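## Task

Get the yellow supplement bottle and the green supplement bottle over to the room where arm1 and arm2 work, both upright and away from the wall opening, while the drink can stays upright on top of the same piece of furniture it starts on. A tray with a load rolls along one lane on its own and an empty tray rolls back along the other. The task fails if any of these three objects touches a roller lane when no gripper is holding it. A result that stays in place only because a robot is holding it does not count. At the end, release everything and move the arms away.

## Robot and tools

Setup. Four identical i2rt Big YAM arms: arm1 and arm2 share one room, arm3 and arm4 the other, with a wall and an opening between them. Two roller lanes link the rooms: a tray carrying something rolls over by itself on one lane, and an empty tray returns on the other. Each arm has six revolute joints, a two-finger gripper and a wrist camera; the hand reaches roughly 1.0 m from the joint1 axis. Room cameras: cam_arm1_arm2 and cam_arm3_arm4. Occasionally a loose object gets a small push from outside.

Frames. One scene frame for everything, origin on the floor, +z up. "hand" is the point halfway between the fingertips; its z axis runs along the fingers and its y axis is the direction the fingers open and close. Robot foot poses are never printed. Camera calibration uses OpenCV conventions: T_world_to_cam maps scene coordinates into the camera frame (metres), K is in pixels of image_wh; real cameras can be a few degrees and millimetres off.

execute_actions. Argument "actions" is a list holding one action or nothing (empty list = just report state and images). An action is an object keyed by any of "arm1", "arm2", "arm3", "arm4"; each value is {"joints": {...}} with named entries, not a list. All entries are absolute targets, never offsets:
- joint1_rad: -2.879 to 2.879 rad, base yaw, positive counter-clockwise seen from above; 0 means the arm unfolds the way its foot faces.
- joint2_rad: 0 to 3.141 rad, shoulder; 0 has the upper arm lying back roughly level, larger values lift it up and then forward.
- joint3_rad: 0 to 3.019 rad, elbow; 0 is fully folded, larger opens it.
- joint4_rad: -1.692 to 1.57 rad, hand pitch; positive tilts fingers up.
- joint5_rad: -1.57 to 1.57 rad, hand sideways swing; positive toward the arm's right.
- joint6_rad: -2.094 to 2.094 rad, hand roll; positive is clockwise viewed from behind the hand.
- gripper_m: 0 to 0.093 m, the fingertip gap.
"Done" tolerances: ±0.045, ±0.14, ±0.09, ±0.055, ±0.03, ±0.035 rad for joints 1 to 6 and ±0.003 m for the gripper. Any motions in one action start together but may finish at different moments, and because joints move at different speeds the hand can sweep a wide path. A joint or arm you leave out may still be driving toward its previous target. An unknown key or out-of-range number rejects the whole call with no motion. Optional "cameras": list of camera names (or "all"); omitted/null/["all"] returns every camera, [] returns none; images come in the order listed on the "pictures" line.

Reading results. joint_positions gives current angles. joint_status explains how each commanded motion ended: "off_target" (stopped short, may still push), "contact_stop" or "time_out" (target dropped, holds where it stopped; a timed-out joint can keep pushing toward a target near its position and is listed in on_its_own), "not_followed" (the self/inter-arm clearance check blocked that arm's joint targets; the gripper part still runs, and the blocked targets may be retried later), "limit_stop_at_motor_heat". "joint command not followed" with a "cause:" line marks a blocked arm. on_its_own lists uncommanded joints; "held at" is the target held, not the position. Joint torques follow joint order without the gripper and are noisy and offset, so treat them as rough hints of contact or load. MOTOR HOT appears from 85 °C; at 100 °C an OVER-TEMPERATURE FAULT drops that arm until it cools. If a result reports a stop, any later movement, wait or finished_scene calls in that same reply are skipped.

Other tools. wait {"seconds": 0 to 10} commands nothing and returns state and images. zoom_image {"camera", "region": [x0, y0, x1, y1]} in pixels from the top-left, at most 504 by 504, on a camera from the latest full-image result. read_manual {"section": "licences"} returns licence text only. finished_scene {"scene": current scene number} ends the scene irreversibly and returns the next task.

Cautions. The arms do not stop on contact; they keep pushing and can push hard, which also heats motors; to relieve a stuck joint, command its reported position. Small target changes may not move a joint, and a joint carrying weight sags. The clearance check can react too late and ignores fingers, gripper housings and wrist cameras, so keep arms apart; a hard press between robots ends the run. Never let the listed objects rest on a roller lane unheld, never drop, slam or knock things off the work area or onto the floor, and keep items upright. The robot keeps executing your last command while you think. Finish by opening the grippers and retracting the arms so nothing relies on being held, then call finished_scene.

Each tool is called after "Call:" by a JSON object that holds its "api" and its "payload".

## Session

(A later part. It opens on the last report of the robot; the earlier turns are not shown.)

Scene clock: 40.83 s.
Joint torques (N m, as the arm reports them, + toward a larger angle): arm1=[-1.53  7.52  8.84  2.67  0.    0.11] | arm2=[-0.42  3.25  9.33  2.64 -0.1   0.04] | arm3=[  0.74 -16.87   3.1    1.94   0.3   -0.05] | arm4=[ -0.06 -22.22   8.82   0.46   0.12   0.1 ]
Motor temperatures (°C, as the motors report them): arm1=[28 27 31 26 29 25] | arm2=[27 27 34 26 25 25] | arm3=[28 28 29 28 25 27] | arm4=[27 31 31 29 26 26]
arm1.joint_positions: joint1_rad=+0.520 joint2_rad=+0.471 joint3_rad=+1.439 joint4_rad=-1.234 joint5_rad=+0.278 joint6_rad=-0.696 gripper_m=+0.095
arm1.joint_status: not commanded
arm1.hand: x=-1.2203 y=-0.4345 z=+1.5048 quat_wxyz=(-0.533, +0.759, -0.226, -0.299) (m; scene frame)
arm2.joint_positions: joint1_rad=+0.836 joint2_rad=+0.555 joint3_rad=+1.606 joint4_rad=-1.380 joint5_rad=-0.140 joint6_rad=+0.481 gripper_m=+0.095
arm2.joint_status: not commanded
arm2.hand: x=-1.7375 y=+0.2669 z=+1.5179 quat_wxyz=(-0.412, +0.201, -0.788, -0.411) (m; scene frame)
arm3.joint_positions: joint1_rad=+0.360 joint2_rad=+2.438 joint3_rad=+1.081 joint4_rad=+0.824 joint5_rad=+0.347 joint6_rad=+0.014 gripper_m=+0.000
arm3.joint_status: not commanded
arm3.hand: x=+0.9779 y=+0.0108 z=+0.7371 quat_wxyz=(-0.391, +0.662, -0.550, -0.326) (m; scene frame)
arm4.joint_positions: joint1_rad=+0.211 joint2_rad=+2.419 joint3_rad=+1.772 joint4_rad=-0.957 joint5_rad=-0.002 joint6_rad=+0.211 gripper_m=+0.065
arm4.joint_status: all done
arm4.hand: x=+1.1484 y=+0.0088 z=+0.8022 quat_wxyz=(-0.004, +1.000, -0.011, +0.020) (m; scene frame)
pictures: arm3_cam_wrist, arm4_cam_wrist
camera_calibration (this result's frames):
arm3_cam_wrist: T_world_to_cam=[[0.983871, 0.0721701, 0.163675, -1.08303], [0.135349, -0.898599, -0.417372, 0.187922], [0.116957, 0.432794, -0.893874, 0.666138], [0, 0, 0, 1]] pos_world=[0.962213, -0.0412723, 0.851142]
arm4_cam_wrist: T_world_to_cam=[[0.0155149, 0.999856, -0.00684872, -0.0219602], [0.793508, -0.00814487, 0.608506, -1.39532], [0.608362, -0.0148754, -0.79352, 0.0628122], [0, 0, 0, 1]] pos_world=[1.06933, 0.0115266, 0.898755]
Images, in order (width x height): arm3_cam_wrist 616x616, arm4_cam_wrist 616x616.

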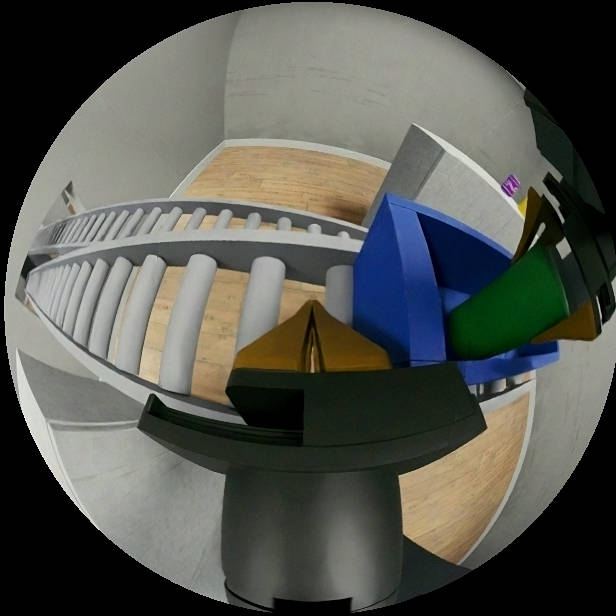

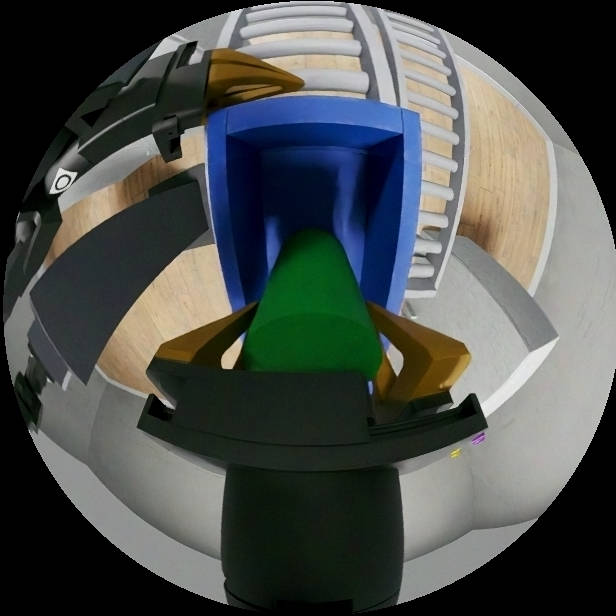

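Call:
{"api": "execute_actions", "payload": {"actions": [{"arm4":{"joints":{"gripper_m":0.093}}}], "cameras": []}}

Call:
{"api": "execute_actions", "payload": {"actions": [{"arm4":{"joints":{"joint2_rad":2.15,"joint4_rad":-1.21}}}], "cameras": ["arm4_cam_wrist"]}}

Call:
{"api": "execute_actions", "payload": {"actions": [{"arm4":{"joints":{"joint1_rad":-1.935,"joint2_rad":2.02,"joint3_rad":1.565,"joint4_rad":-1.1,"joint6_rad":0}}}], "cameras": ["arm4_cam_wrist","cam_arm3_arm4"]}}

Scene clock: 47.57 s.
Joint torques (N m, as the arm reports them, + toward a larger angle): arm1=[-1.36  7.48  8.88  2.67  0.01  0.11] | arm2=[-0.78  3.45  9.29  2.62 -0.08  0.05] | arm3=[  0.73 -17.35   3.14   1.94   0.32  -0.05] | arm4=[  0.22 -21.63   8.73   0.39   0.1    0.14]
Motor temperatures (°C, as the motors report them): arm1=[28 27 31 26 29 25] | arm2=[27 27 34 26 25 25] | arm3=[28 28 29 28 25 27] | arm4=[27 32 31 29 26 26]
arm1.joint_positions: joint1_rad=+0.520 joint2_rad=+0.471 joint3_rad=+1.439 joint4_rad=-1.234 joint5_rad=+0.278 joint6_rad=-0.696 gripper_m=+0.095
arm1.joint_status: not commanded
arm1.hand: x=-1.2203 y=-0.4345 z=+1.5048 quat_wxyz=(-0.533, +0.759, -0.226, -0.299) (m; scene frame)
arm2.joint_positions: joint1_rad=+0.836 joint2_rad=+0.555 joint3_rad=+1.606 joint4_rad=-1.380 joint5_rad=-0.140 joint6_rad=+0.481 gripper_m=+0.095
arm2.joint_status: not commanded
arm2.hand: x=-1.7375 y=+0.2669 z=+1.5179 quat_wxyz=(-0.412, +0.201, -0.788, -0.411) (m; scene frame)
arm3.joint_positions: joint1_rad=+0.361 joint2_rad=+2.438 joint3_rad=+1.081 joint4_rad=+0.824 joint5_rad=+0.347 joint6_rad=+0.014 gripper_m=+0.000
arm3.joint_status: not commanded
arm3.hand: x=+0.9776 y=+0.0107 z=+0.7370 quat_wxyz=(-0.391, +0.662, -0.550, -0.326) (m; scene frame)
arm4.joint_positions: joint1_rad=+0.211 joint2_rad=+2.419 joint3_rad=+1.772 joint4_rad=-0.957 joint5_rad=-0.002 joint6_rad=+0.211 gripper_m=+0.093
arm4.joint_status: all done
arm4.hand: x=+1.1484 y=+0.0088 z=+0.8022 quat_wxyz=(-0.004, +1.000, -0.011, +0.020) (m; scene frame)
pictures: none
No camera images: the call's "cameras" was empty. Leave "cameras" out to get every camera's image.

Scene clock: 49.03 s.
Joint torques (N m, as the arm reports them, + toward a larger angle): arm1=[-1.43  7.56  8.93  2.66  0.    0.11] | arm2=[-0.6   3.47  9.16  2.64 -0.1   0.05] | arm3=[  0.87 -16.88   3.09   1.96   0.33  -0.06] | arm4=[ -0.25 -20.16  10.     0.07   0.1    0.19]
Motor temperatures (°C, as the motors report them): arm1=[28 27 31 26 29 25] | arm2=[27 27 34 26 25 25] | arm3=[28 28 29 28 25 27] | arm4=[27 32 31 29 26 26]
arm1.joint_positions: joint1_rad=+0.520 joint2_rad=+0.471 joint3_rad=+1.439 joint4_rad=-1.234 joint5_rad=+0.278 joint6_rad=-0.696 gripper_m=+0.095
arm1.joint_status: not commanded
arm1.hand: x=-1.2203 y=-0.4345 z=+1.5048 quat_wxyz=(-0.533, +0.759, -0.226, -0.299) (m; scene frame)
arm2.joint_positions: joint1_rad=+0.836 joint2_rad=+0.555 joint3_rad=+1.606 joint4_rad=-1.380 joint5_rad=-0.140 joint6_rad=+0.481 gripper_m=+0.095
arm2.joint_status: not commanded
arm2.hand: x=-1.7375 y=+0.2669 z=+1.5179 quat_wxyz=(-0.412, +0.201, -0.788, -0.411) (m; scene frame)
arm3.joint_positions: joint1_rad=+0.361 joint2_rad=+2.438 joint3_rad=+1.081 joint4_rad=+0.824 joint5_rad=+0.347 joint6_rad=+0.014 gripper_m=+0.000
arm3.joint_status: not commanded
arm3.hand: x=+0.9776 y=+0.0107 z=+0.7370 quat_wxyz=(-0.391, +0.662, -0.550, -0.326) (m; scene frame)
arm4.joint_positions: joint1_rad=+0.211 joint2_rad=+2.138 joint3_rad=+1.778 joint4_rad=-1.201 joint5_rad=-0.002 joint6_rad=+0.211 gripper_m=+0.093
arm4.joint_status: all done
arm4.hand: x=+1.1520 y=+0.0093 z=+0.9809 quat_wxyz=(+0.001, +1.000, -0.011, -0.001) (m; scene frame)
pictures: arm4_cam_wrist
camera_calibration (this result's frames):
arm4_cam_wrist: T_world_to_cam=[[0.014985, 0.999767, -0.0155187, -0.0121257], [0.818338, -0.00334461, 0.574727, -1.50247], [0.574541, -0.0213118, -0.818198, 0.265564], [0, 0, 0, 1]] pos_world=[1.07713, 0.0127574, 1.0806]
Images, in order (width x height): arm4_cam_wrist 616x616.

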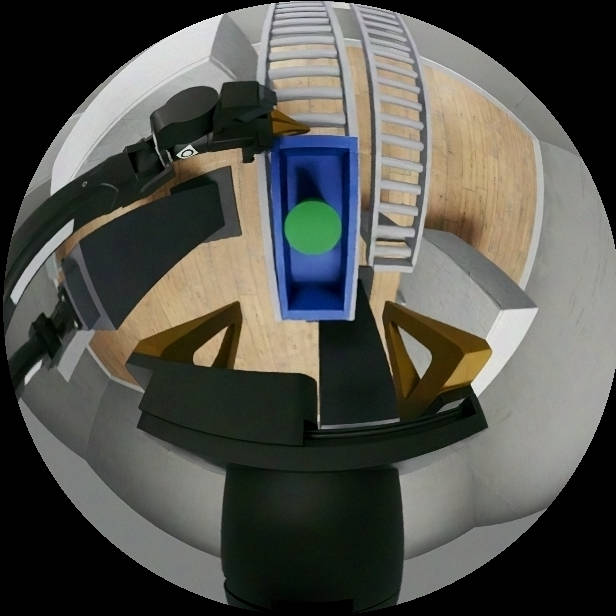

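Scene clock: 51.23 s.
Joint torques (N m, as the arm reports them, + toward a larger angle): arm1=[-1.47  7.54  8.9   2.61  0.01  0.11] | arm2=[-0.71  3.37  9.24  2.59 -0.09  0.04] | arm3=[  0.86 -16.9    3.09   1.94   0.32  -0.05] | arm4=[  1.95 -18.52   7.85  -0.12   0.    -0.04]
Motor temperatures (°C, as the motors report them): arm1=[28 27 31 26 29 25] | arm2=[27 27 35 26 25 25] | arm3=[28 28 29 28 25 27] | arm4=[27 32 31 29 26 26]
arm1.joint_positions: joint1_rad=+0.520 joint2_rad=+0.471 joint3_rad=+1.439 joint4_rad=-1.234 joint5_rad=+0.278 joint6_rad=-0.696 gripper_m=+0.095
arm1.joint_status: not commanded
arm1.hand: x=-1.2203 y=-0.4345 z=+1.5048 quat_wxyz=(-0.533, +0.759, -0.226, -0.299) (m; scene frame)
arm2.joint_positions: joint1_rad=+0.836 joint2_rad=+0.555 joint3_rad=+1.606 joint4_rad=-1.380 joint5_rad=-0.140 joint6_rad=+0.481 gripper_m=+0.095
arm2.joint_status: not commanded
arm2.hand: x=-1.7375 y=+0.2669 z=+1.5179 quat_wxyz=(-0.412, +0.201, -0.788, -0.411) (m; scene frame)
arm3.joint_positions: joint1_rad=+0.361 joint2_rad=+2.438 joint3_rad=+1.081 joint4_rad=+0.824 joint5_rad=+0.347 joint6_rad=+0.014 gripper_m=+0.000
arm3.joint_status: not commanded
arm3.hand: x=+0.9776 y=+0.0107 z=+0.7370 quat_wxyz=(-0.391, +0.662, -0.550, -0.326) (m; scene frame)
arm4.joint_positions: joint1_rad=-1.946 joint2_rad=+2.011 joint3_rad=+1.575 joint4_rad=-1.097 joint5_rad=+0.000 joint6_rad=+0.011 gripper_m=+0.093
arm4.joint_status: all done
arm4.hand: x=+2.0156 y=+0.6831 z=+0.9925 quat_wxyz=(-0.019, +0.549, -0.836, -0.010) (m; scene frame)
pictures: arm4_cam_wrist, cam_arm3_arm4
camera_calibration (this result's frames):
arm4_cam_wrist: T_world_to_cam=[[0.920635, -0.390298, -0.00989269, -1.57996], [-0.323254, -0.776213, 0.541295, 0.648541], [-0.218945, -0.495138, -0.840774, 1.73872], [0, 0, 0, 1]] pos_world=[2.0449, 0.747659, 1.09519]
Images, in order (width x height): arm4_cam_wrist 616x616, cam_arm3_arm4 896x504.

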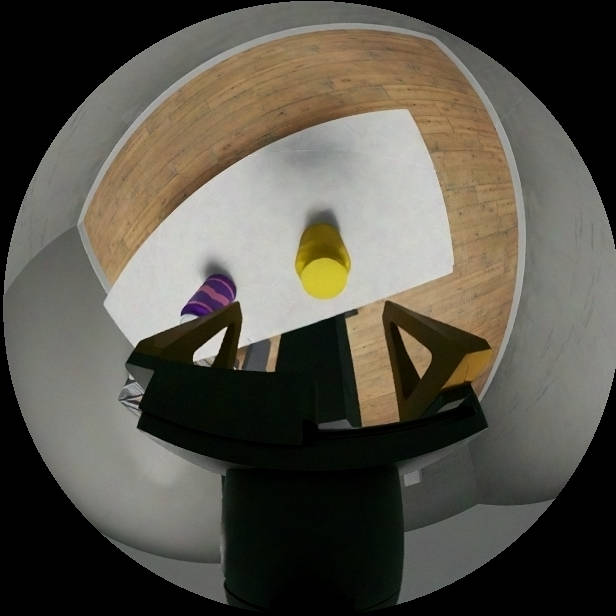

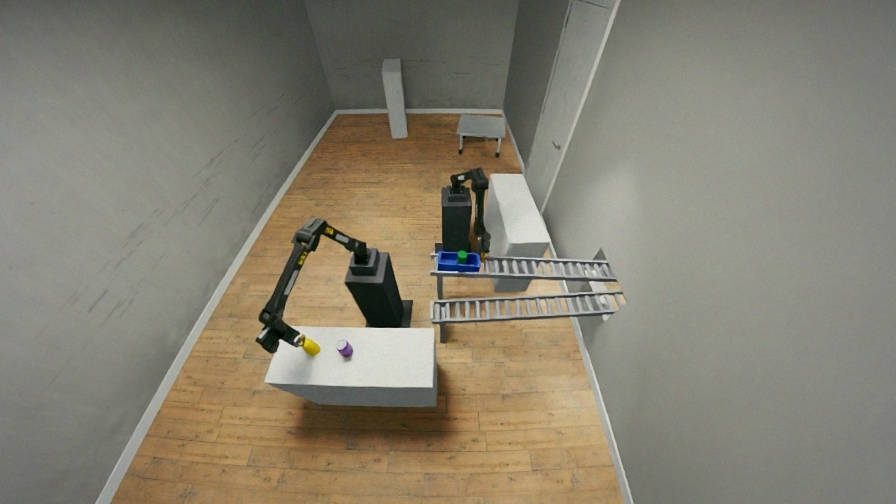

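Call:
{"api": "execute_actions", "payload": {"actions": [{"arm4":{"joints":{"joint1_rad":-1.972,"joint2_rad":2.175,"joint3_rad":1.455,"joint4_rad":-0.845}}}], "cameras": ["arm4_cam_wrist"]}}

Call:
{"api": "execute_actions", "payload": {"actions": [{"arm4":{"joints":{"gripper_m":0.02}}}], "cameras": []}}

Call:
{"api": "execute_actions", "payload": {"actions": [{"arm4":{"joints":{"joint2_rad":1.91,"joint3_rad":1.6,"joint4_rad":-1.26}}}], "cameras": ["arm4_cam_wrist"]}}

Scene clock: 57.93 s.
Joint torques (N m, as the arm reports them, + toward a larger angle): arm1=[-1.37  7.5   8.9   2.65  0.01  0.1 ] | arm2=[-0.54  3.62  9.23  2.67 -0.08  0.07] | arm3=[  0.84 -16.83   3.08   1.93   0.32  -0.06] | arm4=[ -0.29 -19.59   7.59   0.97   0.    -0.05]
Motor temperatures (°C, as the motors report them): arm1=[28 27 31 26 29 25] | arm2=[27 27 35 26 25 25] | arm3=[28 28 29 28 25 27] | arm4=[27 32 31 29 26 26]
arm1.joint_positions: joint1_rad=+0.520 joint2_rad=+0.471 joint3_rad=+1.439 joint4_rad=-1.234 joint5_rad=+0.278 joint6_rad=-0.696 gripper_m=+0.095
arm1.joint_status: not commanded
arm1.hand: x=-1.2203 y=-0.4345 z=+1.5048 quat_wxyz=(-0.533, +0.759, -0.226, -0.299) (m; scene frame)
arm2.joint_positions: joint1_rad=+0.836 joint2_rad=+0.555 joint3_rad=+1.606 joint4_rad=-1.380 joint5_rad=-0.140 joint6_rad=+0.481 gripper_m=+0.095
arm2.joint_status: not commanded
arm2.hand: x=-1.7375 y=+0.2669 z=+1.5179 quat_wxyz=(-0.412, +0.201, -0.788, -0.411) (m; scene frame)
arm3.joint_positions: joint1_rad=+0.361 joint2_rad=+2.438 joint3_rad=+1.081 joint4_rad=+0.824 joint5_rad=+0.347 joint6_rad=+0.014 gripper_m=+0.000
arm3.joint_status: not commanded
arm3.hand: x=+0.9776 y=+0.0107 z=+0.7370 quat_wxyz=(-0.391, +0.662, -0.550, -0.326) (m; scene frame)
arm4.joint_positions: joint1_rad=-1.964 joint2_rad=+2.177 joint3_rad=+1.445 joint4_rad=-0.855 joint5_rad=+0.000 joint6_rad=+0.011 gripper_m=+0.093
arm4.joint_status: all done
arm4.hand: x=+2.0155 y=+0.6548 z=+0.8574 quat_wxyz=(+0.003, +0.541, -0.841, +0.005) (m; scene frame)
pictures: arm4_cam_wrist
camera_calibration (this result's frames):
arm4_cam_wrist: T_world_to_cam=[[0.913173, -0.407455, -0.00976703, -1.56615], [-0.325053, -0.742534, 0.585648, 0.643265], [-0.245878, -0.531623, -0.810507, 1.66336], [0, 0, 0, 1]] pos_world=[2.04824, 0.723792, 0.956139]
Images, in order (width x height): arm4_cam_wrist 616x616.

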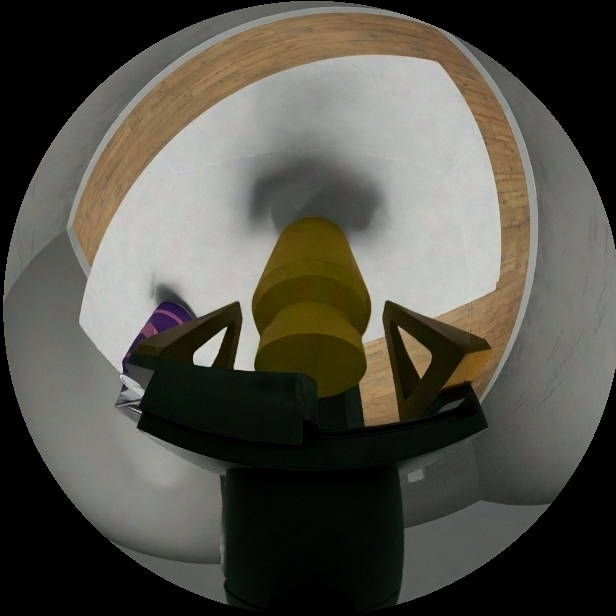

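Scene clock: 58.60 s.
Joint torques (N m, as the arm reports them, + toward a larger angle): arm1=[-1.38  7.67  8.9   2.65  0.    0.11] | arm2=[-0.93  3.34  9.33  2.61 -0.06  0.06] | arm3=[  0.82 -16.85   3.1    1.91   0.32  -0.05] | arm4=[ -0.08 -19.42   7.91   0.64   0.    -0.1 ]
Motor temperatures (°C, as the motors report them): arm1=[28 27 31 26 29 25] | arm2=[27 27 35 26 25 25] | arm3=[28 28 29 28 25 27] | arm4=[27 32 31 29 26 26]
arm1.joint_positions: joint1_rad=+0.520 joint2_rad=+0.471 joint3_rad=+1.439 joint4_rad=-1.234 joint5_rad=+0.278 joint6_rad=-0.696 gripper_m=+0.095
arm1.joint_status: not commanded
arm1.hand: x=-1.2203 y=-0.4345 z=+1.5048 quat_wxyz=(-0.533, +0.759, -0.226, -0.299) (m; scene frame)
arm2.joint_positions: joint1_rad=+0.836 joint2_rad=+0.555 joint3_rad=+1.606 joint4_rad=-1.380 joint5_rad=-0.140 joint6_rad=+0.481 gripper_m=+0.095
arm2.joint_status: not commanded
arm2.hand: x=-1.7375 y=+0.2669 z=+1.5179 quat_wxyz=(-0.412, +0.201, -0.788, -0.411) (m; scene frame)
arm3.joint_positions: joint1_rad=+0.361 joint2_rad=+2.438 joint3_rad=+1.081 joint4_rad=+0.824 joint5_rad=+0.347 joint6_rad=+0.014 gripper_m=+0.000
arm3.joint_status: not commanded
arm3.hand: x=+0.9776 y=+0.0107 z=+0.7370 quat_wxyz=(-0.391, +0.662, -0.550, -0.326) (m; scene frame)
arm4.joint_positions: joint1_rad=-1.964 joint2_rad=+2.177 joint3_rad=+1.445 joint4_rad=-0.854 joint5_rad=-0.001 joint6_rad=+0.011 gripper_m=+0.064
arm4.joint_status: gripper_m off_target (ended at +0.064, target +0.020)
arm4.hand: x=+2.0155 y=+0.6550 z=+0.8574 quat_wxyz=(+0.003, +0.542, -0.841, +0.005) (m; scene frame)
pictures: none
No camera images: the call's "cameras" was empty. Leave "cameras" out to get every camera's image.

Scene clock: 60.13 s.
Joint torques (N m, as the arm reports them, + toward a larger angle): arm1=[-1.52  7.58  8.9   2.67  0.01  0.12] | arm2=[-1.17  3.47  9.24  2.74 -0.07  0.07] | arm3=[  0.86 -16.79   3.09   1.94   0.32  -0.05] | arm4=[ -0.56 -19.21  10.43  -0.24   0.03  -0.02]
Motor temperatures (°C, as the motors report them): arm1=[28 27 31 26 29 25] | arm2=[27 27 35 26 25 25] | arm3=[28 28 29 28 25 27] | arm4=[27 32 31 29 26 26]
arm1.joint_positions: joint1_rad=+0.520 joint2_rad=+0.471 joint3_rad=+1.439 joint4_rad=-1.234 joint5_rad=+0.278 joint6_rad=-0.696 gripper_m=+0.095
arm1.joint_status: not commanded
arm1.hand: x=-1.2203 y=-0.4345 z=+1.5048 quat_wxyz=(-0.533, +0.759, -0.226, -0.299) (m; scene frame)
arm2.joint_positions: joint1_rad=+0.836 joint2_rad=+0.555 joint3_rad=+1.606 joint4_rad=-1.380 joint5_rad=-0.140 joint6_rad=+0.481 gripper_m=+0.095
arm2.joint_status: not commanded
arm2.hand: x=-1.7375 y=+0.2669 z=+1.5179 quat_wxyz=(-0.412, +0.201, -0.788, -0.411) (m; scene frame)
arm3.joint_positions: joint1_rad=+0.361 joint2_rad=+2.438 joint3_rad=+1.081 joint4_rad=+0.824 joint5_rad=+0.347 joint6_rad=+0.014 gripper_m=+0.000
arm3.joint_status: not commanded
arm3.hand: x=+0.9776 y=+0.0107 z=+0.7370 quat_wxyz=(-0.391, +0.662, -0.550, -0.326) (m; scene frame)
arm4.joint_positions: joint1_rad=-1.964 joint2_rad=+1.916 joint3_rad=+1.582 joint4_rad=-1.251 joint5_rad=-0.001 joint6_rad=+0.011 gripper_m=+0.064
arm4.joint_status: all done
arm4.hand: x=+2.0133 y=+0.6521 z=+1.0478 quat_wxyz=(+0.003, +0.542, -0.841, +0.004) (m; scene frame)
pictures: arm4_cam_wrist
camera_calibration (this result's frames):
arm4_cam_wrist: T_world_to_cam=[[0.913328, -0.407099, -0.0101556, -1.56348], [-0.324743, -0.743157, 0.58503, 0.529419], [-0.245712, -0.531026, -0.810948, 1.81543], [0, 0, 0, 1]] pos_world=[2.04597, 0.72099, 1.14662]
Images, in order (width x height): arm4_cam_wrist 616x616.

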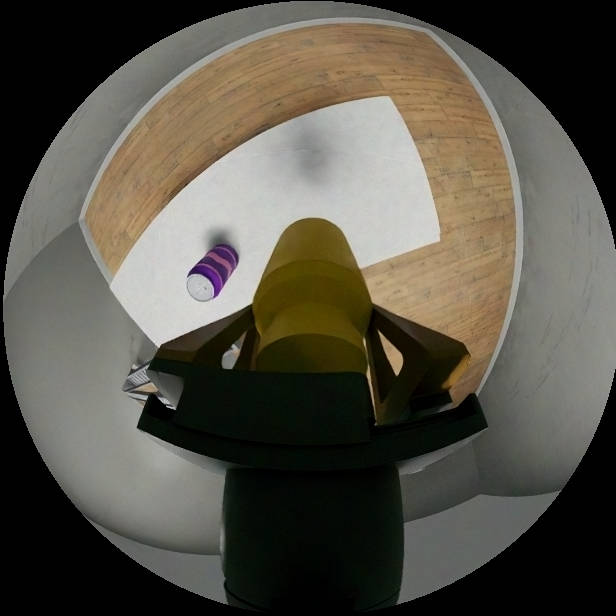

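Call:
{"api": "execute_actions", "payload": {"actions": [{"arm4":{"joints":{"joint1_rad":0.225,"joint6_rad":0.22}}}], "cameras": []}}

Call:
{"api": "execute_actions", "payload": {"actions": [{"arm4":{"joints":{"joint2_rad":2.05,"joint3_rad":1.465,"joint4_rad":-0.99}}}], "cameras": ["arm4_cam_wrist","cam_arm3_arm4"]}}

Scene clock: 70.03 s.
Joint torques (N m, as the arm reports them, + toward a larger angle): arm1=[-1.43  7.51  8.89  2.64  0.01  0.12] | arm2=[-0.78  3.24  9.3   2.7  -0.06  0.03] | arm3=[  0.81 -16.94   3.1    1.9    0.31  -0.06] | arm4=[ -0.09 -19.27  10.31  -0.19   0.04   0.2 ]
Motor temperatures (°C, as the motors report them): arm1=[28 27 31 26 29 25] | arm2=[27 27 35 26 25 25] | arm3=[28 29 29 28 25 27] | arm4=[27 32 32 29 26 26]
arm1.joint_positions: joint1_rad=+0.520 joint2_rad=+0.471 joint3_rad=+1.439 joint4_rad=-1.234 joint5_rad=+0.278 joint6_rad=-0.696 gripper_m=+0.095
arm1.joint_status: not commanded
arm1.hand: x=-1.2203 y=-0.4345 z=+1.5048 quat_wxyz=(-0.533, +0.759, -0.226, -0.299) (m; scene frame)
arm2.joint_positions: joint1_rad=+0.836 joint2_rad=+0.555 joint3_rad=+1.606 joint4_rad=-1.380 joint5_rad=-0.140 joint6_rad=+0.481 gripper_m=+0.095
arm2.joint_status: not commanded
arm2.hand: x=-1.7375 y=+0.2669 z=+1.5179 quat_wxyz=(-0.412, +0.201, -0.788, -0.411) (m; scene frame)
arm3.joint_positions: joint1_rad=+0.361 joint2_rad=+2.438 joint3_rad=+1.081 joint4_rad=+0.824 joint5_rad=+0.347 joint6_rad=+0.014 gripper_m=+0.000
arm3.joint_status: not commanded
arm3.hand: x=+0.9776 y=+0.0107 z=+0.7370 quat_wxyz=(-0.391, +0.662, -0.550, -0.326) (m; scene frame)
arm4.joint_positions: joint1_rad=+0.236 joint2_rad=+1.916 joint3_rad=+1.582 joint4_rad=-1.251 joint5_rad=-0.002 joint6_rad=+0.209 gripper_m=+0.064
arm4.joint_status: all done
arm4.hand: x=+1.2245 y=+0.0089 z=+1.0412 quat_wxyz=(-0.002, +1.000, +0.002, +0.011) (m; scene frame)
pictures: none
No camera images: the call's "cameras" was empty. Leave "cameras" out to get every camera's image.

Scene clock: 71.27 s.
Joint torques (N m, as the arm reports them, + toward a larger angle): arm1=[-1.41  7.51  8.86  2.66  0.01  0.12] | arm2=[-0.73  3.53  9.26  2.73 -0.08  0.05] | arm3=[  0.82 -16.92   3.1    1.96   0.32  -0.06] | arm4=[ -0.38 -20.66   8.72   0.8    0.09   0.22]
Motor temperatures (°C, as the motors report them): arm1=[28 27 32 26 29 25] | arm2=[27 27 35 26 25 25] | arm3=[28 29 29 28 25 27] | arm4=[27 32 32 29 26 26]
arm1.joint_positions: joint1_rad=+0.520 joint2_rad=+0.471 joint3_rad=+1.439 joint4_rad=-1.234 joint5_rad=+0.278 joint6_rad=-0.696 gripper_m=+0.095
arm1.joint_status: not commanded
arm1.hand: x=-1.2203 y=-0.4345 z=+1.5048 quat_wxyz=(-0.533, +0.759, -0.226, -0.299) (m; scene frame)
arm2.joint_positions: joint1_rad=+0.836 joint2_rad=+0.555 joint3_rad=+1.606 joint4_rad=-1.380 joint5_rad=-0.140 joint6_rad=+0.481 gripper_m=+0.095
arm2.joint_status: not commanded
arm2.hand: x=-1.7375 y=+0.2669 z=+1.5179 quat_wxyz=(-0.412, +0.201, -0.788, -0.411) (m; scene frame)
arm3.joint_positions: joint1_rad=+0.361 joint2_rad=+2.438 joint3_rad=+1.081 joint4_rad=+0.824 joint5_rad=+0.347 joint6_rad=+0.014 gripper_m=+0.000
arm3.joint_status: not commanded
arm3.hand: x=+0.9776 y=+0.0107 z=+0.7370 quat_wxyz=(-0.391, +0.662, -0.550, -0.326) (m; scene frame)
arm4.joint_positions: joint1_rad=+0.236 joint2_rad=+2.065 joint3_rad=+1.448 joint4_rad=-0.999 joint5_rad=-0.002 joint6_rad=+0.209 gripper_m=+0.064
arm4.joint_status: all done
arm4.hand: x=+1.2343 y=+0.0112 z=+0.9138 quat_wxyz=(-0.005, +1.000, +0.002, +0.025) (m; scene frame)
pictures: arm4_cam_wrist, cam_arm3_arm4
camera_calibration (this result's frames):
arm4_cam_wrist: T_world_to_cam=[[-0.0107222, 0.999931, -0.00477258, 0.00562854], [0.786542, 0.011381, 0.617432, -1.53117], [0.617444, 0.00286641, -0.78661, 0.0813192], [0, 0, 0, 1]] pos_world=[1.15418, 0.011565, 1.00939]
Images, in order (width x height): arm4_cam_wrist 616x616, cam_arm3_arm4 896x504.

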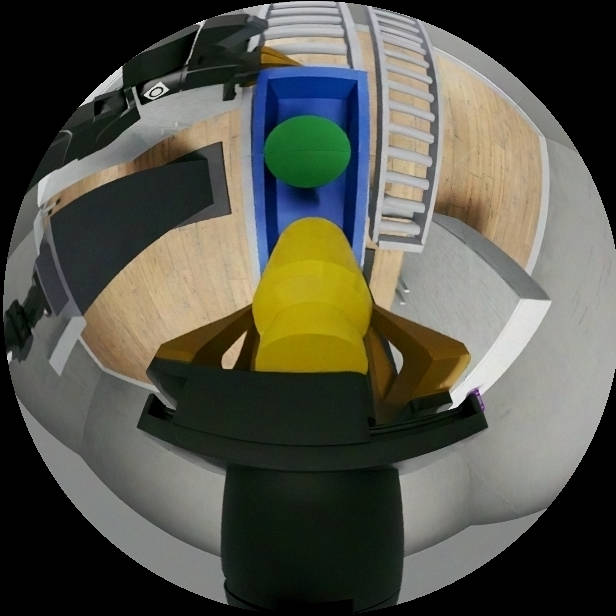

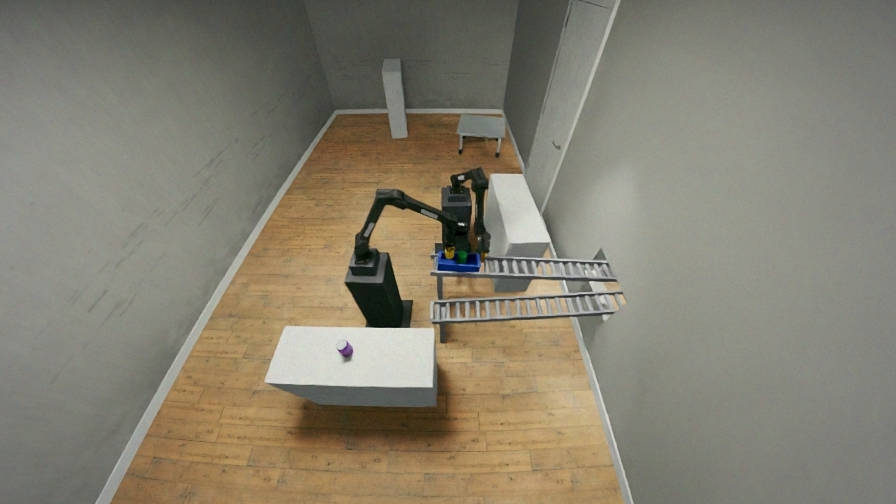

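Call:
{"api": "execute_actions", "payload": {"actions": [{"arm4":{"joints":{"joint2_rad":2.25,"joint4_rad":-0.78}}}], "cameras": ["arm4_cam_wrist"]}}

Call:
{"api": "execute_actions", "payload": {"actions": [{"arm4":{"joints":{"gripper_m":0.09}}}], "cameras": []}}

Call:
{"api": "execute_actions", "payload": {"actions": [{"arm4":{"joints":{"joint2_rad":1.9,"joint4_rad":-1.14}}}], "cameras": ["arm4_cam_wrist"]}}

Scene clock: 76.63 s.
Joint torques (N m, as the arm reports them, + toward a larger angle): arm1=[-1.39  7.58  8.87  2.68  0.02  0.11] | arm2=[-0.46  3.44  9.27  2.61 -0.07  0.06] | arm3=[  0.83 -16.89   3.11   1.99   0.32  -0.06] | arm4=[ -0.04 -21.18   7.52   0.7   -0.03   0.22]
Motor temperatures (°C, as the motors report them): arm1=[28 27 32 26 29 25] | arm2=[27 27 35 26 25 25] | arm3=[28 29 29 28 25 27] | arm4=[27 32 32 29 26 26]
arm1.joint_positions: joint1_rad=+0.520 joint2_rad=+0.471 joint3_rad=+1.439 joint4_rad=-1.234 joint5_rad=+0.278 joint6_rad=-0.696 gripper_m=+0.095
arm1.joint_status: not commanded
arm1.hand: x=-1.2203 y=-0.4345 z=+1.5048 quat_wxyz=(-0.533, +0.759, -0.226, -0.299) (m; scene frame)
arm2.joint_positions: joint1_rad=+0.836 joint2_rad=+0.555 joint3_rad=+1.606 joint4_rad=-1.380 joint5_rad=-0.140 joint6_rad=+0.481 gripper_m=+0.095
arm2.joint_status: not commanded
arm2.hand: x=-1.7375 y=+0.2669 z=+1.5179 quat_wxyz=(-0.412, +0.201, -0.788, -0.411) (m; scene frame)
arm3.joint_positions: joint1_rad=+0.361 joint2_rad=+2.438 joint3_rad=+1.081 joint4_rad=+0.824 joint5_rad=+0.347 joint6_rad=+0.014 gripper_m=+0.000
arm3.joint_status: not commanded
arm3.hand: x=+0.9776 y=+0.0107 z=+0.7370 quat_wxyz=(-0.391, +0.662, -0.550, -0.326) (m; scene frame)
arm4.joint_positions: joint1_rad=+0.235 joint2_rad=+2.269 joint3_rad=+1.448 joint4_rad=-0.789 joint5_rad=+0.001 joint6_rad=+0.209 gripper_m=+0.064
arm4.joint_status: all done
arm4.hand: x=+1.2287 y=+0.0110 z=+0.8005 quat_wxyz=(-0.006, +1.000, +0.002, +0.022) (m; scene frame)
pictures: arm4_cam_wrist
camera_calibration (this result's frames):
arm4_cam_wrist: T_world_to_cam=[[-0.00974182, 0.999947, -0.00336698, 0.00286174], [0.790571, 0.0097637, 0.612293, -1.45764], [0.612293, 0.00330301, -0.790624, 0.00526247], [0, 0, 0, 1]] pos_world=[1.14917, 0.011353, 0.89667]
Images, in order (width x height): arm4_cam_wrist 616x616.

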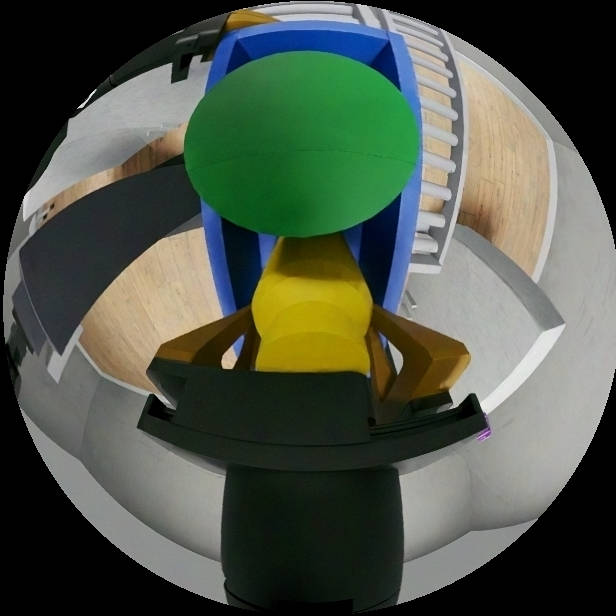

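Scene clock: 77.47 s.
Joint torques (N m, as the arm reports them, + toward a larger angle): arm1=[-1.3   7.56  8.9   2.69  0.    0.11] | arm2=[-0.42  4.04  9.22  2.61 -0.07  0.04] | arm3=[  0.75 -17.07   3.06   1.94   0.32  -0.05] | arm4=[ -0.83 -20.95   7.68   0.52  -0.02   0.26]
Motor temperatures (°C, as the motors report them): arm1=[28 27 32 26 29 25] | arm2=[27 27 35 26 25 25] | arm3=[28 29 29 28 25 27] | arm4=[27 32 32 29 26 26]
arm1.joint_positions: joint1_rad=+0.520 joint2_rad=+0.471 joint3_rad=+1.439 joint4_rad=-1.234 joint5_rad=+0.278 joint6_rad=-0.696 gripper_m=+0.095
arm1.joint_status: not commanded
arm1.hand: x=-1.2203 y=-0.4345 z=+1.5048 quat_wxyz=(-0.533, +0.759, -0.226, -0.299) (m; scene frame)
arm2.joint_positions: joint1_rad=+0.836 joint2_rad=+0.555 joint3_rad=+1.606 joint4_rad=-1.380 joint5_rad=-0.140 joint6_rad=+0.481 gripper_m=+0.095
arm2.joint_status: not commanded
arm2.hand: x=-1.7375 y=+0.2669 z=+1.5179 quat_wxyz=(-0.412, +0.201, -0.788, -0.411) (m; scene frame)
arm3.joint_positions: joint1_rad=+0.361 joint2_rad=+2.438 joint3_rad=+1.081 joint4_rad=+0.824 joint5_rad=+0.347 joint6_rad=+0.014 gripper_m=+0.000
arm3.joint_status: not commanded
arm3.hand: x=+0.9776 y=+0.0107 z=+0.7370 quat_wxyz=(-0.391, +0.662, -0.550, -0.326) (m; scene frame)
arm4.joint_positions: joint1_rad=+0.235 joint2_rad=+2.255 joint3_rad=+1.448 joint4_rad=-0.789 joint5_rad=+0.001 joint6_rad=+0.209 gripper_m=+0.090
arm4.joint_status: all done
arm4.hand: x=+1.2250 y=+0.0102 z=+0.8080 quat_wxyz=(-0.004, +1.000, +0.002, +0.015) (m; scene frame)
pictures: none
No camera images: the call's "cameras" was empty. Leave "cameras" out to get every camera's image.

Scene clock: 78.83 s.
Joint torques (N m, as the arm reports them, + toward a larger angle): arm1=[-1.4   7.65  8.86  2.65  0.01  0.11] | arm2=[-0.7   3.18  9.29  2.69 -0.07  0.05] | arm3=[  0.82 -16.88   3.12   1.94   0.32  -0.05] | arm4=[ -0.21 -18.1    9.79  -0.25  -0.02   0.2 ]
Motor temperatures (°C, as the motors report them): arm1=[28 27 32 26 29 25] | arm2=[27 27 35 26 25 25] | arm3=[28 29 29 28 25 27] | arm4=[27 32 32 29 26 26]
arm1.joint_positions: joint1_rad=+0.520 joint2_rad=+0.471 joint3_rad=+1.439 joint4_rad=-1.234 joint5_rad=+0.278 joint6_rad=-0.696 gripper_m=+0.095
arm1.joint_status: not commanded
arm1.hand: x=-1.2203 y=-0.4345 z=+1.5048 quat_wxyz=(-0.533, +0.759, -0.226, -0.299) (m; scene frame)
arm2.joint_positions: joint1_rad=+0.836 joint2_rad=+0.555 joint3_rad=+1.606 joint4_rad=-1.380 joint5_rad=-0.140 joint6_rad=+0.481 gripper_m=+0.095
arm2.joint_status: not commanded
arm2.hand: x=-1.7375 y=+0.2669 z=+1.5179 quat_wxyz=(-0.412, +0.201, -0.788, -0.411) (m; scene frame)
arm3.joint_positions: joint1_rad=+0.361 joint2_rad=+2.438 joint3_rad=+1.081 joint4_rad=+0.824 joint5_rad=+0.347 joint6_rad=+0.014 gripper_m=+0.000
arm3.joint_status: not commanded
arm3.hand: x=+0.9776 y=+0.0107 z=+0.7370 quat_wxyz=(-0.391, +0.662, -0.550, -0.326) (m; scene frame)
arm4.joint_positions: joint1_rad=+0.235 joint2_rad=+1.890 joint3_rad=+1.448 joint4_rad=-1.131 joint5_rad=+0.001 joint6_rad=+0.209 gripper_m=+0.090
arm4.joint_status: all done
arm4.hand: x=+1.2450 y=+0.0143 z=+1.0086 quat_wxyz=(-0.002, +1.000, +0.002, +0.004) (m; scene frame)
pictures: arm4_cam_wrist
camera_calibration (this result's frames):
arm4_cam_wrist: T_world_to_cam=[[-0.0100495, 0.99989, -0.0108984, 0.00843896], [0.81241, 0.0145187, 0.582905, -1.59559], [0.582999, -0.00299607, -0.812467, 0.218317], [0, 0, 0, 1]] pos_world=[1.16908, 0.0153819, 1.10755]
Images, in order (width x height): arm4_cam_wrist 616x616.

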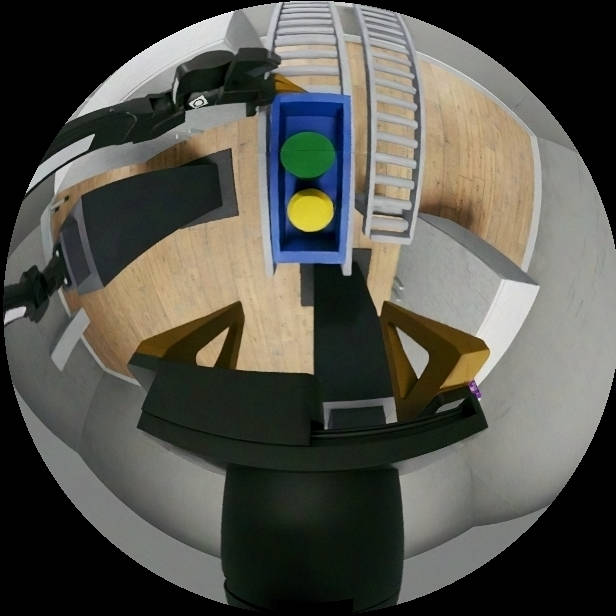

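Call:
{"api": "execute_actions", "payload": {"actions": [{"arm3":{"joints":{"joint1_rad":0.6,"joint2_rad":1.95,"joint3_rad":0.55}}}], "cameras": []}}

Call:
{"api": "wait", "payload": {"seconds": 10}}

Scene clock: 82.73 s.
Joint torques (N m, as the arm reports them, + toward a larger angle): arm1=[-1.36  7.54  8.88  2.65  0.01  0.12] | arm2=[-0.94  2.96  9.24  2.64 -0.08  0.05] | arm3=[  0.1  -10.68   2.17   1.91   0.25  -0.04] | arm4=[  0.16 -16.8    9.98   0.08   0.01   0.22]
Motor temperatures (°C, as the motors report them): arm1=[28 27 32 26 29 25] | arm2=[27 27 35 26 25 25] | arm3=[28 29 29 28 25 27] | arm4=[27 32 32 29 26 26]
arm1.joint_positions: joint1_rad=+0.520 joint2_rad=+0.471 joint3_rad=+1.439 joint4_rad=-1.234 joint5_rad=+0.278 joint6_rad=-0.696 gripper_m=+0.095
arm1.joint_status: not commanded
arm1.hand: x=-1.2203 y=-0.4345 z=+1.5048 quat_wxyz=(-0.533, +0.759, -0.226, -0.299) (m; scene frame)
arm2.joint_positions: joint1_rad=+0.836 joint2_rad=+0.555 joint3_rad=+1.606 joint4_rad=-1.380 joint5_rad=-0.140 joint6_rad=+0.481 gripper_m=+0.095
arm2.joint_status: not commanded
arm2.hand: x=-1.7375 y=+0.2669 z=+1.5179 quat_wxyz=(-0.412, +0.201, -0.788, -0.411) (m; scene frame)
arm3.joint_positions: joint1_rad=+0.608 joint2_rad=+1.947 joint3_rad=+0.551 joint4_rad=+0.824 joint5_rad=+0.349 joint6_rad=+0.013 gripper_m=+0.000
arm3.joint_status: all done
arm3.hand: x=+0.9245 y=-0.1744 z=+0.8614 quat_wxyz=(-0.342, +0.734, -0.466, -0.356) (m; scene frame)
arm4.joint_positions: joint1_rad=+0.235 joint2_rad=+1.890 joint3_rad=+1.448 joint4_rad=-1.131 joint5_rad=+0.001 joint6_rad=+0.209 gripper_m=+0.090
arm4.joint_status: not commanded
arm4.hand: x=+1.2450 y=+0.0143 z=+1.0086 quat_wxyz=(-0.002, +1.000, +0.002, +0.004) (m; scene frame)
pictures: none
No camera images: the call's "cameras" was empty. Leave "cameras" out to get every camera's image.

Scene clock: 92.73 s.
Joint torques (N m, as the arm reports them, + toward a larger angle): arm1=[-1.46  7.49  8.87  2.64  0.01  0.11] | arm2=[-0.72  3.31  9.19  2.66 -0.11  0.06] | arm3=[  0.08 -11.04   2.17   1.88   0.25  -0.05] | arm4=[  0.19 -16.77   9.93  -0.07  -0.03   0.22]
Motor temperatures (°C, as the motors report them): arm1=[28 27 32 26 29 25] | arm2=[27 27 35 26 25 25] | arm3=[28 28 29 28 25 27] | arm4=[27 32 32 29 26 26]
arm1.joint_positions: joint1_rad=+0.520 joint2_rad=+0.471 joint3_rad=+1.439 joint4_rad=-1.234 joint5_rad=+0.278 joint6_rad=-0.696 gripper_m=+0.095
arm1.joint_status: not commanded
arm1.hand: x=-1.2203 y=-0.4345 z=+1.5048 quat_wxyz=(-0.533, +0.759, -0.226, -0.299) (m; scene frame)
arm2.joint_positions: joint1_rad=+0.836 joint2_rad=+0.555 joint3_rad=+1.606 joint4_rad=-1.380 joint5_rad=-0.140 joint6_rad=+0.481 gripper_m=+0.095
arm2.joint_status: not commanded
arm2.hand: x=-1.7375 y=+0.2669 z=+1.5179 quat_wxyz=(-0.412, +0.201, -0.788, -0.411) (m; scene frame)
arm3.joint_positions: joint1_rad=+0.608 joint2_rad=+1.947 joint3_rad=+0.551 joint4_rad=+0.824 joint5_rad=+0.349 joint6_rad=+0.013 gripper_m=+0.000
arm3.joint_status: all done
arm3.hand: x=+0.9245 y=-0.1744 z=+0.8614 quat_wxyz=(-0.342, +0.734, -0.466, -0.356) (m; scene frame)
arm4.joint_positions: joint1_rad=+0.235 joint2_rad=+1.890 joint3_rad=+1.448 joint4_rad=-1.131 joint5_rad=+0.001 joint6_rad=+0.209 gripper_m=+0.090
arm4.joint_status: not commanded
arm4.hand: x=+1.2450 y=+0.0143 z=+1.0086 quat_wxyz=(-0.002, +1.000, +0.002, +0.004) (m; scene frame)
wait: 10.00 s; at rest by 0.27 s
pictures: arm1_cam_wrist, arm2_cam_wrist, arm3_cam_wrist, arm4_cam_wrist, cam_arm1_arm2, cam_arm3_arm4
camera_calibration (this result's frames):
arm1_cam_wrist: T_world_to_cam=[[0.658051, 0.325159, 0.679146, -0.0785999], [0.708165, -0.573758, -0.411467, 1.23419], [0.255873, 0.751714, -0.607828, 1.6787], [0, 0, 0, 1]] pos_world=[-1.25182, -0.52822, 1.58157]
arm2_cam_wrist: T_world_to_cam=[[0.65366, -0.586746, -0.477972, 2.02202], [-0.753908, -0.449817, -0.478839, -0.456521], [0.0659575, 0.673345, -0.73638, 1.17348], [0, 0, 0, 1]] pos_world=[-1.74329, 0.190906, 1.612]
arm3_cam_wrist: T_world_to_cam=[[0.932371, 0.315783, 0.175972, -0.95795], [0.36036, -0.850561, -0.382998, -0.148701], [0.0287309, 0.420509, -0.906833, 0.954281], [0, 0, 0, 1]] pos_world=[0.919333, -0.225259, 0.976994]
arm4_cam_wrist: T_world_to_cam=[[-0.0100495, 0.99989, -0.0108984, 0.00843896], [0.81241, 0.0145187, 0.582905, -1.59559], [0.582999, -0.00299607, -0.812467, 0.218317], [0, 0, 0, 1]] pos_world=[1.16908, 0.0153819, 1.10755]
Images, in order (width x height): arm1_cam_wrist 616x616, arm2_cam_wrist 616x616, arm3_cam_wrist 616x616, arm4_cam_wrist 616x616, cam_arm1_arm2 896x504, cam_arm3_arm4 896x504.

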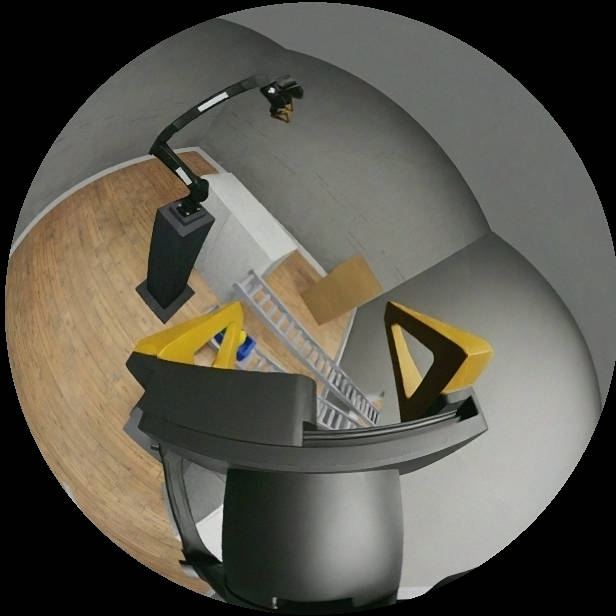

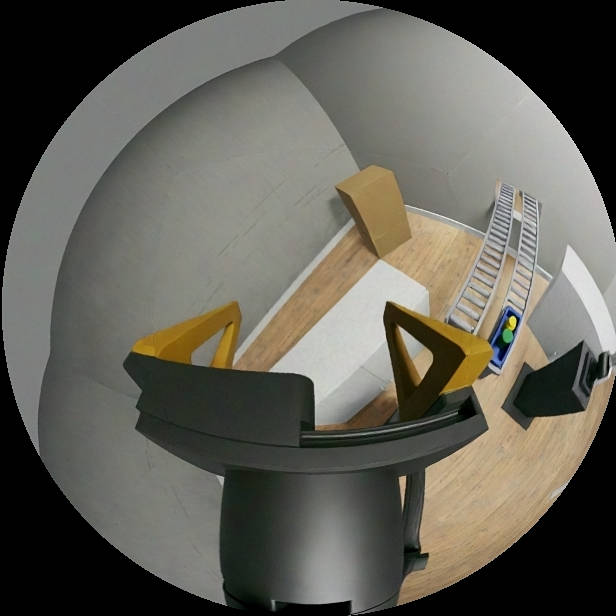

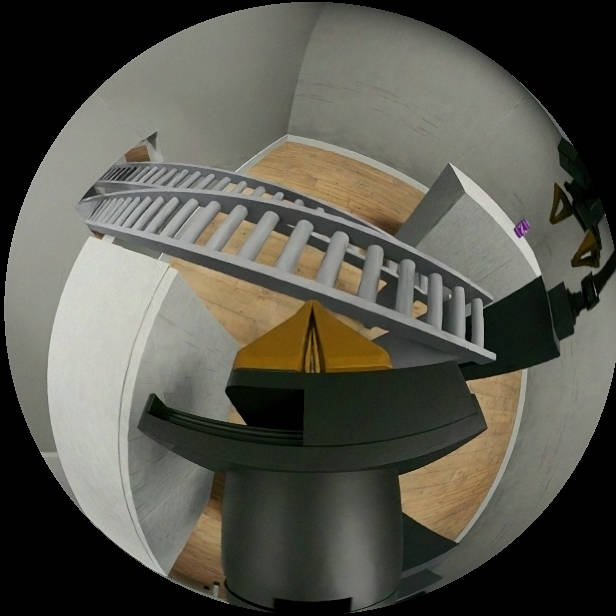

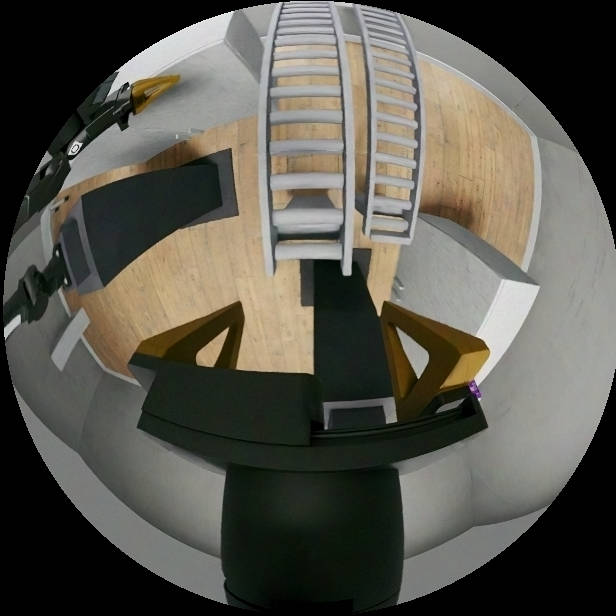

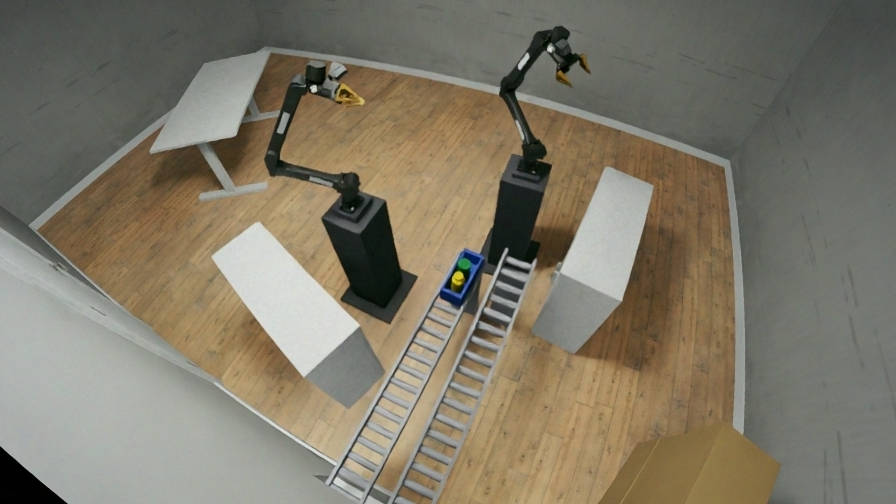

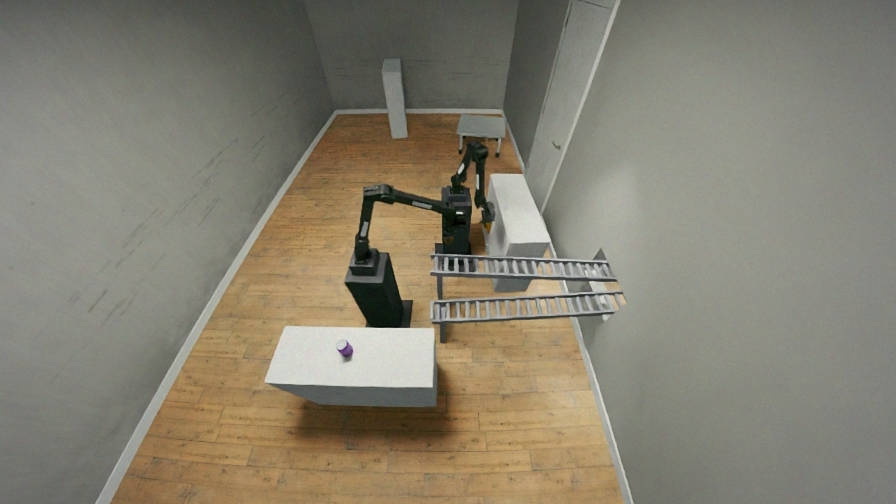

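Call:
{"api": "finished_scene", "payload": {"scene": 2}}

The scene is finished: the task was done.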